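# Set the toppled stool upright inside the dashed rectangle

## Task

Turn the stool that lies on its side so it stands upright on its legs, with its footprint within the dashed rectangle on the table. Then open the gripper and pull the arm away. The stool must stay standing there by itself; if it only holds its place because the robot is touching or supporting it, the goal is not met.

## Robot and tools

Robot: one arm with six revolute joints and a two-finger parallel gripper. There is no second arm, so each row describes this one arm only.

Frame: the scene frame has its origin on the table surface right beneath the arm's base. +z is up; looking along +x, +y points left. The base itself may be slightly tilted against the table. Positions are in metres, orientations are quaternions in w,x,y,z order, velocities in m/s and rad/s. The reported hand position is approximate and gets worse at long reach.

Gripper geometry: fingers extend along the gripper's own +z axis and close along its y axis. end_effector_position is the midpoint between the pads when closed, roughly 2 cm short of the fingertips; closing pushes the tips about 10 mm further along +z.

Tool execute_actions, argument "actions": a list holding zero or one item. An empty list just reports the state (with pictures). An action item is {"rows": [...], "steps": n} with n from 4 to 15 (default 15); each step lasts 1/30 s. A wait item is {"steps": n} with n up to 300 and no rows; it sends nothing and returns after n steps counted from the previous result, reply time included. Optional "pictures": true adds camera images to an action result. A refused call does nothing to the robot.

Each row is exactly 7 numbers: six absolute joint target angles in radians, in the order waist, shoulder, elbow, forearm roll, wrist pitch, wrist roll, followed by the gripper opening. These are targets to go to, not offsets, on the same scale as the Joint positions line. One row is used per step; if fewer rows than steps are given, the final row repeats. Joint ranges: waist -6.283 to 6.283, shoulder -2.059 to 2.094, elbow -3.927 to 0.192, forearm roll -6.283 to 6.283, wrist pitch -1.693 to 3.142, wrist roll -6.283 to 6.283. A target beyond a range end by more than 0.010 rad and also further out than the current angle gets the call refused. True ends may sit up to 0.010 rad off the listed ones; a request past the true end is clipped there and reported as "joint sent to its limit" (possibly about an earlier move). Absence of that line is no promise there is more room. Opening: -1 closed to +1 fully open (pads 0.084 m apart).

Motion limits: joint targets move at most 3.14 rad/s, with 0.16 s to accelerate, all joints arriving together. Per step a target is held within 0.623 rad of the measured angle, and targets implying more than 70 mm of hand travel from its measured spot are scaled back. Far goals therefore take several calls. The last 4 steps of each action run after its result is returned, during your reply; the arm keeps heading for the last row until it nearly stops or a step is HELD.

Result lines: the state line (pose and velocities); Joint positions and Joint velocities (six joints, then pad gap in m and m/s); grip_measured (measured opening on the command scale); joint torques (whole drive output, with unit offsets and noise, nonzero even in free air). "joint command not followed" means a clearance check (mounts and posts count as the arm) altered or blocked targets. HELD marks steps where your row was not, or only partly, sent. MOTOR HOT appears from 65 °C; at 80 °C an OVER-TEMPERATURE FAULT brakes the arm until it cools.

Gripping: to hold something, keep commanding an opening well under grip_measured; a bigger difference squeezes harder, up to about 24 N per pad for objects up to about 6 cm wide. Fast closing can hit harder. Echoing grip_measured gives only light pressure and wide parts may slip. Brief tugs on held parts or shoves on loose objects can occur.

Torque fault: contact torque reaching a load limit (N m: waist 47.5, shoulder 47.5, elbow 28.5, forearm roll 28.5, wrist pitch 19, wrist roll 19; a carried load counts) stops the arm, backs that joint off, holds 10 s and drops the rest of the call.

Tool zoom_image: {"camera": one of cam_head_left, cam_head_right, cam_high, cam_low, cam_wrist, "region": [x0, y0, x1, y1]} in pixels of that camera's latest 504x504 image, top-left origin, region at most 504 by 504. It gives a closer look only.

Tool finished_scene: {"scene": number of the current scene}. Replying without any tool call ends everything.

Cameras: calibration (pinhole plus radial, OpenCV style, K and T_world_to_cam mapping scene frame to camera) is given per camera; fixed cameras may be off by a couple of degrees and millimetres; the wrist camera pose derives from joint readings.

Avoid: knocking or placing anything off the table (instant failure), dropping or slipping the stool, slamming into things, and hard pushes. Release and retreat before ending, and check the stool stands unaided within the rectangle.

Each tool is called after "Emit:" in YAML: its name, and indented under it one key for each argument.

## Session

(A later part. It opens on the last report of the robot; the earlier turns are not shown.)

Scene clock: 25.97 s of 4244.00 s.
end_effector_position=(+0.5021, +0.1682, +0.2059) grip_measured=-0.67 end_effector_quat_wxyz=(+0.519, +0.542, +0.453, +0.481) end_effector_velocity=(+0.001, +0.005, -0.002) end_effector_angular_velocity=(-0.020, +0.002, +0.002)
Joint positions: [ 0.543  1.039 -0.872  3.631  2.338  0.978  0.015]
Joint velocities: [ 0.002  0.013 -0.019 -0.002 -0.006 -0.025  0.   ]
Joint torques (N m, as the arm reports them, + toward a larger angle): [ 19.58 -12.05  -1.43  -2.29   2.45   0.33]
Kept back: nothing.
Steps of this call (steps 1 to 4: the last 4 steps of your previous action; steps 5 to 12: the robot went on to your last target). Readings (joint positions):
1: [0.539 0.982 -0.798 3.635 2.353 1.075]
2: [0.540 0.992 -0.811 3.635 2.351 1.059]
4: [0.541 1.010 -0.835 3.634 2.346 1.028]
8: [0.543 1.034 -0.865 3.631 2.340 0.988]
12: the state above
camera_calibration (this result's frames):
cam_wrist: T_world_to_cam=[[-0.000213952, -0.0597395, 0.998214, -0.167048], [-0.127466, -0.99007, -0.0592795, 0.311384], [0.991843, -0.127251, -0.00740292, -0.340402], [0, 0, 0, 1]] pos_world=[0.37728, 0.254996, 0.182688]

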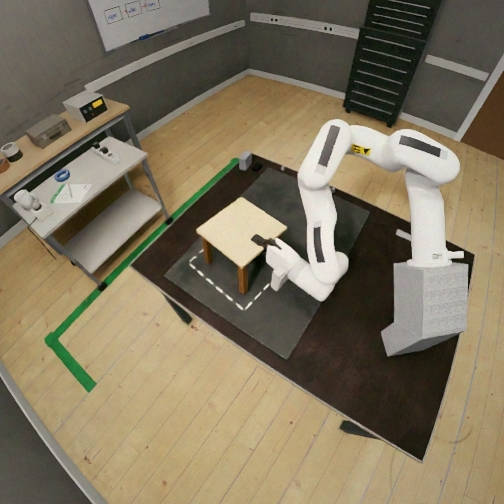

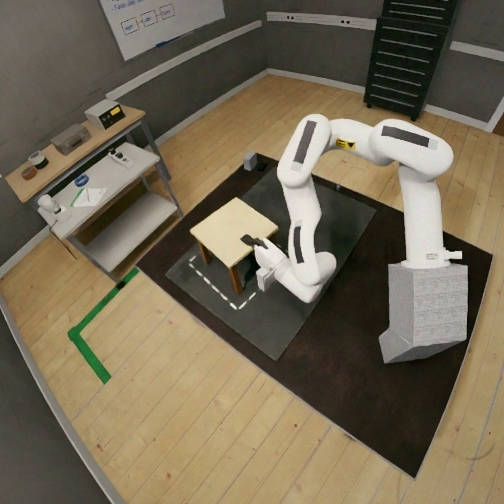

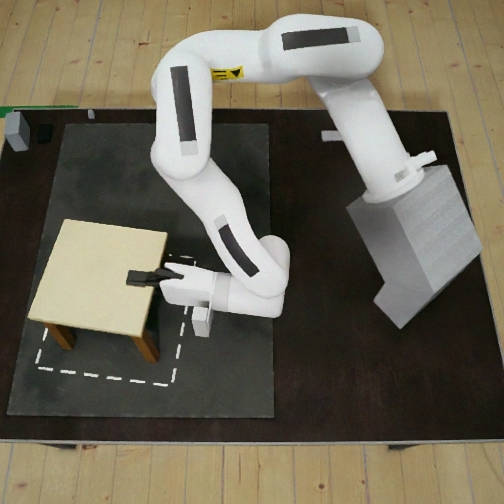

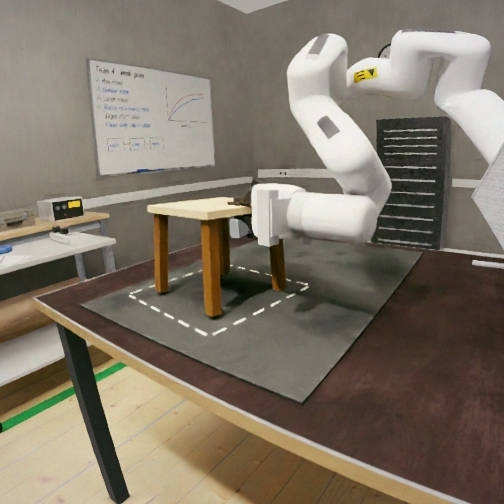

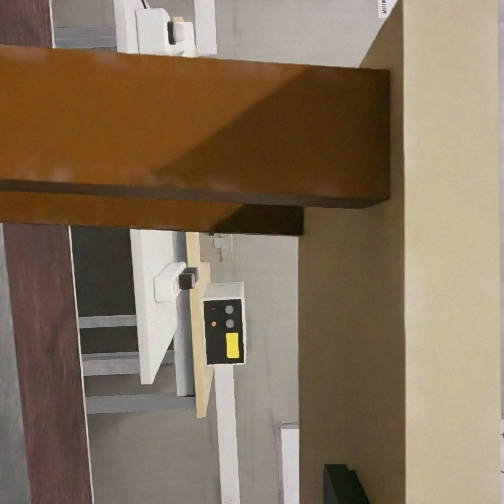

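Emit:
zoom_image:
  camera: "cam_low"
  region: [120, 180, 320, 340]

Region (120, 180, 320, 340) of cam_low's 504x504 image, scaled by 2.520, with more detail than that image has; it fills the top 403 rows of this view, and the rest is white.

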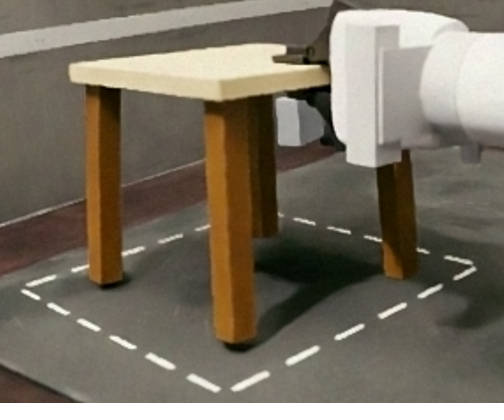

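Emit:
execute_actions:
  actions:
    - {"rows": [[0.5422,1.0416,-0.8763,3.6307,2.3366,0.9738,-1],[0.5422,1.0442,-0.8797,3.6303,2.3359,0.9694,-1],[0.5422,1.0474,-0.8839,3.6298,2.3350,0.9639,-1],[0.5423,1.0506,-0.8881,3.6293,2.3341,0.9585,-1],[0.5423,1.0538,-0.8923,3.6288,2.3332,0.9530,-1],[0.5423,1.0570,-0.8966,3.6284,2.3323,0.9476,-1],[0.5423,1.0602,-0.9008,3.6279,2.3315,0.9421,-1],[0.5423,1.0634,-0.9050,3.6274,2.3306,0.9366,-1],[0.5424,1.0663,-0.9088,3.6270,2.3298,0.9317,-1],[0.5424,1.0689,-0.9122,3.6266,2.3291,0.9274,-1],[0.5424,1.0708,-0.9147,3.6263,2.3286,0.9241,-1],[0.5424,1.0721,-0.9164,3.6261,2.3282,0.9219,-1]], "steps": 15}

Emit:
execute_actions:
  actions:
    - {"steps": 10}
  pictures: true

Scene clock: 26.80 s of 4244.00 s.
end_effector_position=(+0.5029, +0.1747, +0.2022) grip_measured=-0.66 end_effector_quat_wxyz=(+0.527, +0.535, +0.462, +0.473) end_effector_velocity=(+0.002, +0.026, -0.015) end_effector_angular_velocity=(-0.127, +0.016, +0.002)
Joint positions: [ 0.543  1.06  -0.901  3.627  2.332  0.942  0.015]
Joint velocities: [ 0.     0.089 -0.114 -0.013 -0.024 -0.146  0.   ]
Joint torques (N m, as the arm reports them, + toward a larger angle): [ 15.61 -12.67  -1.64  -0.87   1.64   0.48]
Steps of this call (steps 1 to 14: the robot went on to your last target; steps 15 to 25: the first 11 steps of this action). Readings (joint positions):
15: [0.543 1.040 -0.874 3.631 2.337 0.976]
16: [0.543 1.040 -0.874 3.631 2.337 0.976]
18: [0.543 1.042 -0.877 3.630 2.337 0.973]
22: [0.543 1.051 -0.889 3.629 2.334 0.957]
25: the state above

Scene clock: 27.13 s of 4244.00 s.
end_effector_position=(+0.5037, +0.1774, +0.2009) grip_measured=-0.66 end_effector_quat_wxyz=(+0.531, +0.531, +0.465, +0.468) end_effector_velocity=(-0.000, +0.002, -0.001) end_effector_angular_velocity=(-0.006, +0.003, +0.002)
Joint positions: [ 0.543  1.071 -0.916  3.626  2.331  0.923  0.015]
Joint velocities: [ 0.     0.004 -0.005 -0.001 -0.004 -0.008  0.   ]
Joint torques (N m, as the arm reports them, + toward a larger angle): [14.43 -9.82 -2.39 -0.79 -1.27 -0.45]
Kept back: nothing.
Steps of this call (steps 1 to 4: the last 4 steps of your previous action; steps 5 to 10: the robot went on to your last target). Readings (joint positions):
1: [0.543 1.063 -0.904 3.627 2.331 0.937]
2: [0.543 1.066 -0.908 3.627 2.331 0.933]
4: [0.543 1.069 -0.912 3.626 2.331 0.927]
8: [0.543 1.071 -0.915 3.626 2.331 0.924]
10: the state above
camera_calibration (this result's frames):
cam_wrist: T_world_to_cam=[[0.00373404, -0.0118828, 0.999922, -0.172327], [-0.129483, -0.991517, -0.0112994, 0.31206], [0.991575, -0.129431, -0.00524099, -0.340812], [0, 0, 0, 1]] pos_world=[0.378991, 0.263254, 0.174053]

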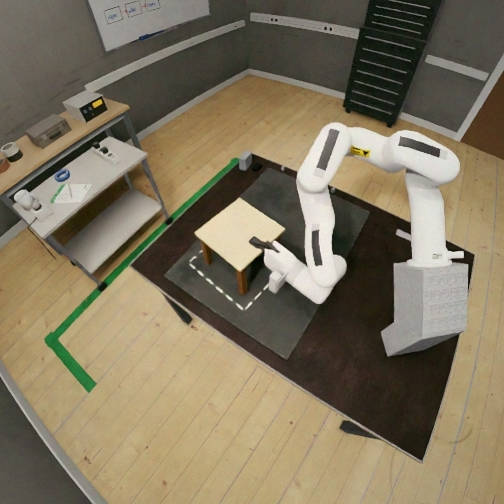

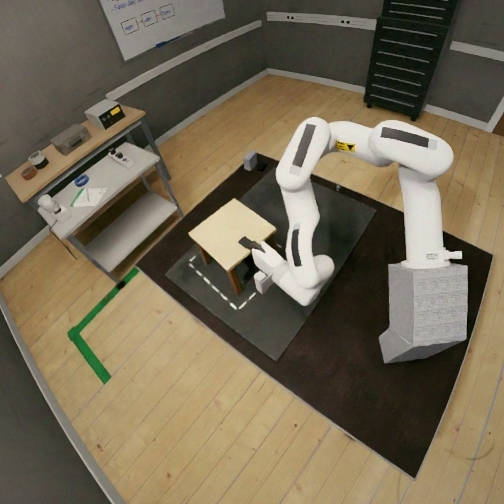

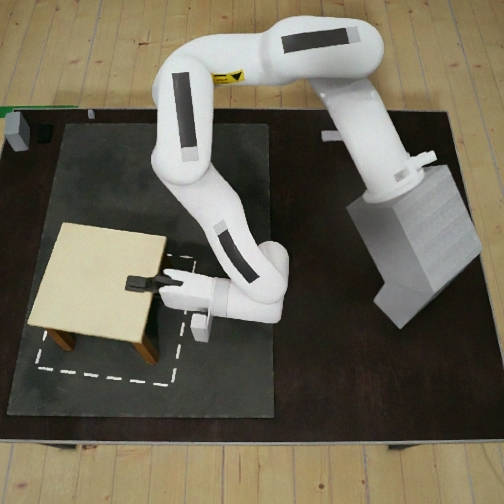

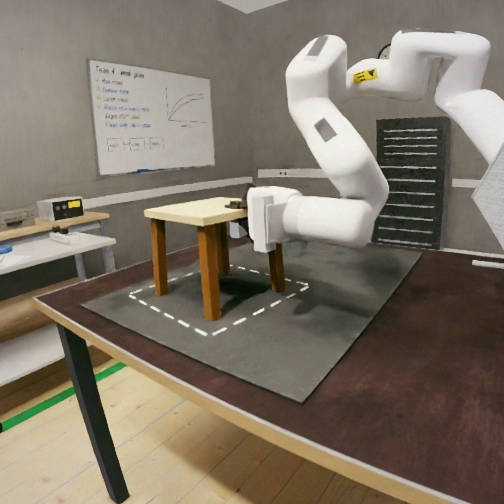

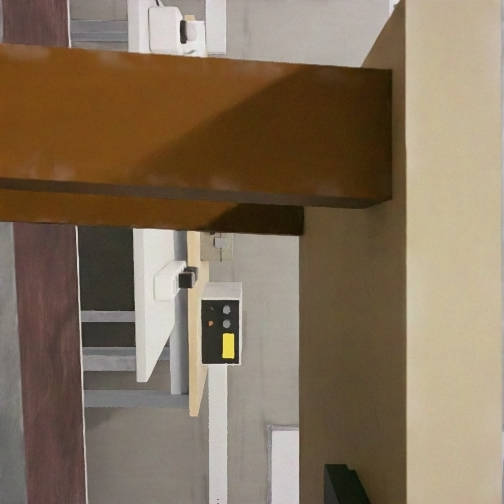

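Emit:
execute_actions:
  actions:
    - {"rows": [[0.5430,1.0710,-0.9160,3.6261,2.3305,0.9230,-0.7],[0.5430,1.0710,-0.9160,3.6261,2.3305,0.9230,-0.6],[0.5430,1.0710,-0.9160,3.6261,2.3305,0.9230,-0.45],[0.5430,1.0710,-0.9160,3.6261,2.3305,0.9230,-0.3],[0.5430,1.0710,-0.9160,3.6261,2.3305,0.9230,-0.1],[0.5430,1.0710,-0.9160,3.6261,2.3305,0.9230,0.1],[0.5430,1.0710,-0.9160,3.6261,2.3305,0.9230,0.3],[0.5430,1.0710,-0.9160,3.6261,2.3305,0.9230,0.3],[0.5460,1.0745,-0.9160,3.6320,2.3330,0.9267,0.3],[0.5525,1.0815,-0.9160,3.6435,2.3378,0.9341,0.3],[0.5620,1.0920,-0.9160,3.6610,2.3452,0.9452,0.3],[0.5745,1.1060,-0.9159,3.6840,2.3549,0.9600,0.3],[0.5875,1.1205,-0.9159,3.7075,2.3647,0.9750,0.3],[0.6000,1.1345,-0.9158,3.7310,2.3745,0.9898,0.3],[0.6130,1.1487,-0.9158,3.7540,2.3843,1.0046,0.3]], "steps": 15}

Emit:
execute_actions:
  actions:
    - {"rows": [[0.6255,1.1628,-0.9157,3.7775,2.3941,1.0194,0.3],[0.6385,1.1770,-0.9157,3.8007,2.4039,1.0342,0.3],[0.6510,1.1910,-0.9156,3.8240,2.4136,1.0490,0.3],[0.6620,1.2020,-0.9156,3.8420,2.4212,1.0605,0.3],[0.6720,1.2090,-0.9156,3.8535,2.4260,1.0680,0.3],[0.6850,1.2123,-0.9156,3.8589,2.4283,1.0713,0.3],[0.7050,1.2123,-0.9156,3.8589,2.4283,1.0713,0.3],[0.7350,1.2123,-0.9156,3.8589,2.4283,1.0713,0.3],[0.7750,1.2123,-0.9156,3.8589,2.4283,1.0713,0.3],[0.8200,1.2123,-0.9156,3.8589,2.4283,1.0713,0.3],[0.8700,1.2123,-0.9156,3.8589,2.4283,1.0713,0.3],[0.9200,1.2123,-0.9156,3.8589,2.4283,1.0713,0.3],[0.9700,1.2123,-0.9156,3.8589,2.4283,1.0713,0.3],[1.0200,1.2123,-0.9156,3.8589,2.4283,1.0713,0.3],[1.0700,1.2123,-0.9156,3.8589,2.4283,1.0713,0.3]], "steps": 15}

Emit:
execute_actions:
  actions:
    - {"rows": [[1.1150,1.2123,-0.9156,3.8589,2.4283,1.0713,0.3],[1.1550,1.2123,-0.9156,3.8589,2.4283,1.0713,0.3],[1.1900,1.2123,-0.9156,3.8589,2.4283,1.0713,0.3],[1.2150,1.2123,-0.9156,3.8589,2.4283,1.0713,0.3],[1.2350,1.2123,-0.9156,3.8589,2.4283,1.0713,0.3],[1.2500,1.2123,-0.9156,3.8589,2.4283,1.0713,0.3]], "steps": 15}
  pictures: true

Scene clock: 28.73 s of 4244.00 s.
end_effector_position=(+0.5030, +0.1773, +0.1988) grip_measured=+0.24 end_effector_quat_wxyz=(+0.531, +0.532, +0.467, +0.466) end_effector_velocity=(-0.022, +0.004, +0.012) end_effector_angular_velocity=(+0.019, -0.027, -0.023)
Joint positions: [ 0.542  1.074 -0.918  3.63   2.328  0.925  0.054]
Joint velocities: [ 0.067  0.05  -0.001  0.102  0.072  0.071  0.034]
Joint torques (N m, as the arm reports them, + toward a larger angle): [21.4  -8.29  0.17 -1.04  1.63 -0.23]
Steps of this call (steps 1 to 30: the robot went on to your last target; steps 31 to 37: nothing new was sent; steps 38 to 48: the first 11 steps of this action). Readings (joint positions):
38: [0.543 1.072 -0.916 3.626 2.330 0.922]
39: [0.543 1.072 -0.916 3.626 2.331 0.922]
41: [0.542 1.072 -0.917 3.626 2.329 0.922]
45: [0.539 1.073 -0.918 3.628 2.324 0.922]
48: the state above

Scene clock: 29.23 s of 4244.00 s.
end_effector_position=(+0.4377, +0.2019, +0.2174) grip_measured=+0.29 end_effector_quat_wxyz=(+0.524, +0.524, +0.462, +0.488) end_effector_velocity=(-0.071, +0.196, +0.254) end_effector_angular_velocity=(+0.340, -0.437, +0.369)
Joint positions: [ 0.712  1.208 -0.915  3.849  2.424  1.065  0.056]
Joint velocities: [ 0.721  0.054 -0.018  0.118  0.055  0.079  0.   ]
Joint torques (N m, as the arm reports them, + toward a larger angle): [ 24.83 -11.87  -1.3   -2.3    1.93  -0.1 ]
Steps of this call (steps 1 to 4: the last 4 steps of your previous action; steps 5 to 15: the first 11 steps of this action). Readings (joint positions):
5: [0.575 1.108 -0.917 3.687 2.355 0.962]
6: [0.586 1.120 -0.916 3.707 2.363 0.974]
8: [0.610 1.146 -0.916 3.749 2.381 1.001]
12: [0.659 1.194 -0.914 3.826 2.414 1.050]
15: the state above

Scene clock: 29.73 s of 4244.00 s.
end_effector_position=(+0.3683, +0.3039, +0.3798) grip_measured=+0.29 end_effector_quat_wxyz=(+0.455, +0.446, +0.397, +0.661) end_effector_velocity=(-0.204, +0.149, +0.320) end_effector_angular_velocity=(+0.423, -0.522, +0.512)
Joint positions: [ 1.14   1.212 -0.916  3.858  2.428  1.071  0.056]
Joint velocities: [ 0.848  0.005  0.002  0.006  0.002  0.004 -0.   ]
Joint torques (N m, as the arm reports them, + toward a larger angle): [ 15.99 -13.34  -4.    -1.61   2.05  -0.14]
Steps of this call (steps 1 to 4: the last 4 steps of your previous action; steps 5 to 15: the first 11 steps of this action). Readings (joint positions):
5: [0.856 1.210 -0.916 3.856 2.427 1.070]
6: [0.884 1.210 -0.916 3.856 2.427 1.070]
8: [0.941 1.210 -0.916 3.857 2.428 1.070]
12: [1.055 1.211 -0.916 3.857 2.428 1.071]
15: the state above
camera_calibration (this result's frames):
cam_wrist: T_world_to_cam=[[-0.237983, -0.277606, 0.930752, -0.153164], [0.189018, -0.9532, -0.235971, 0.378272], [0.9527, 0.119772, 0.279317, -0.358731], [0, 0, 0, 1]] pos_world=[0.233812, 0.361016, 0.332019]

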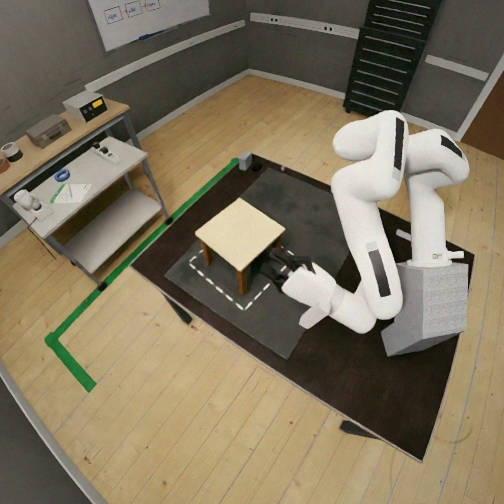

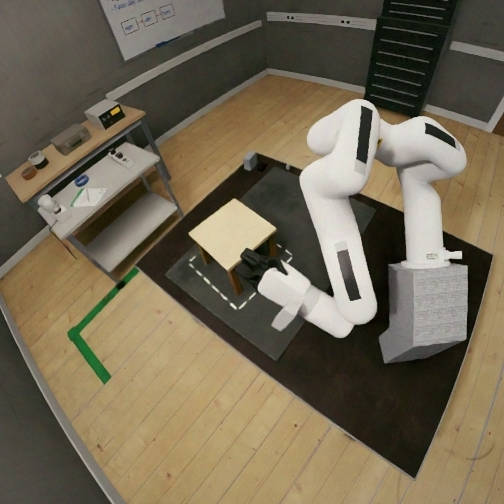

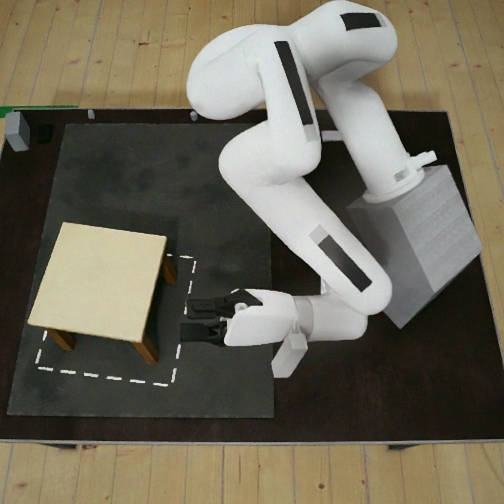

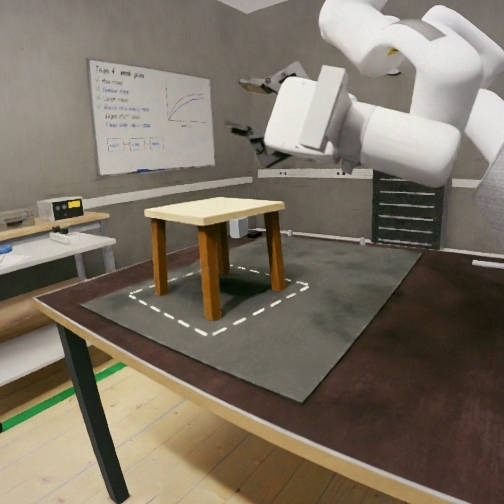

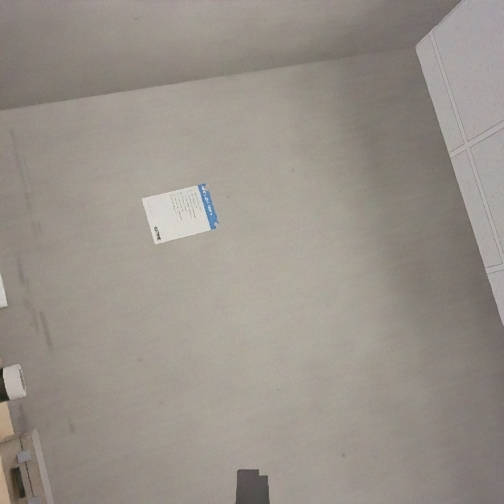

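The stool stands inside the rectangle. I'll let the arm settle, then confirm.

Emit:
execute_actions:
  actions:
    - {"steps": 15}
  pictures: true

Scene clock: 30.23 s of 4244.00 s.
end_effector_position=(+0.3401, +0.3209, +0.4203) grip_measured=+0.29 end_effector_quat_wxyz=(+0.434, +0.422, +0.378, +0.700) end_effector_velocity=(-0.002, +0.001, +0.002) end_effector_angular_velocity=(+0.004, -0.003, +0.004)
Joint positions: [ 1.249  1.212 -0.916  3.859  2.428  1.071  0.056]
Joint velocities: [ 0.007  0.    -0.001 -0.    -0.001  0.001 -0.   ]
Joint torques (N m, as the arm reports them, + toward a larger angle): [ 15.15 -14.15  -4.89  -1.76   1.99  -0.18]
Kept back: nothing.
Steps of this call (steps 1 to 4: the last 4 steps of your previous action; steps 5 to 15: the robot went on to your last target). Readings (joint positions):
1: [1.168 1.212 -0.916 3.858 2.428 1.071]
2: [1.193 1.212 -0.916 3.858 2.428 1.071]
4: [1.228 1.212 -0.916 3.858 2.428 1.071]
8: [1.246 1.212 -0.915 3.859 2.428 1.071]
15: the state above
camera_calibration (this result's frames):
cam_wrist: T_world_to_cam=[[-0.278667, -0.343828, 0.896731, -0.14346], [0.267838, -0.924495, -0.27124, 0.388254], [0.922284, 0.164593, 0.349716, -0.3788], [0, 0, 0, 1]] pos_world=[0.205395, 0.371961, 0.366427]

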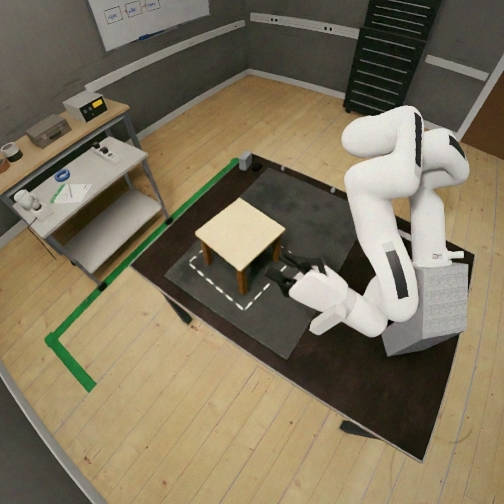

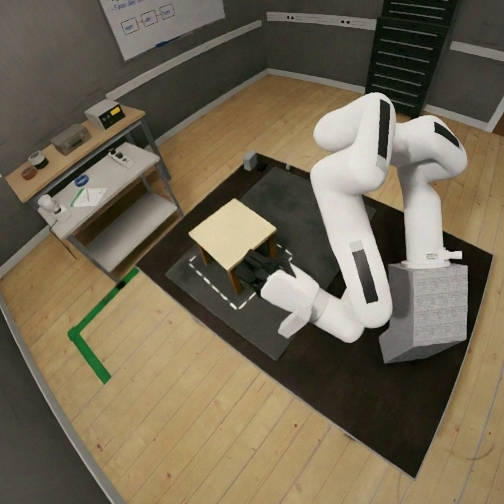

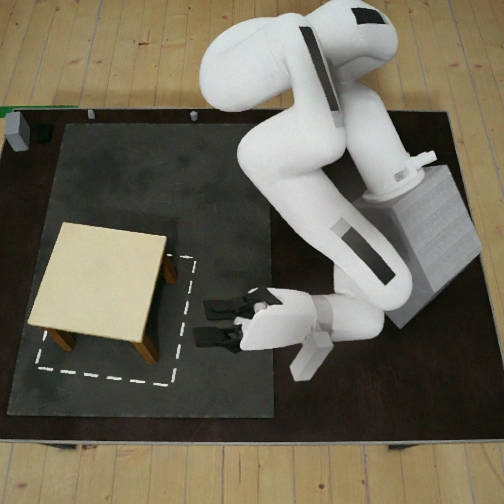

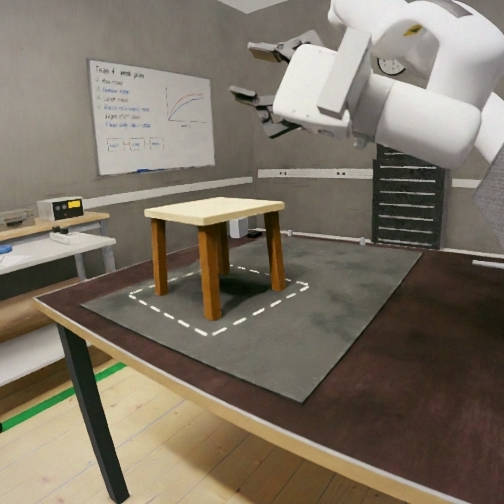

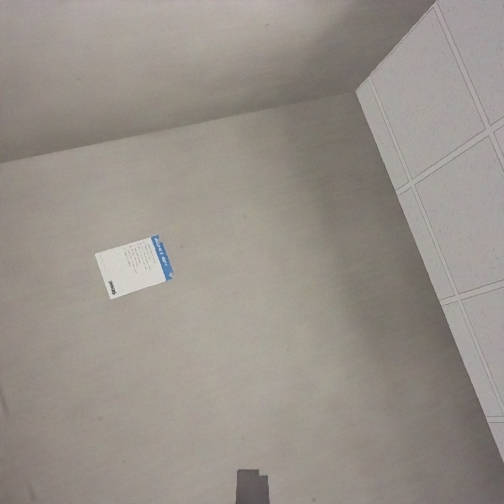

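Emit:
finished_scene:
  scene: 1

The scene is finished: the task was done.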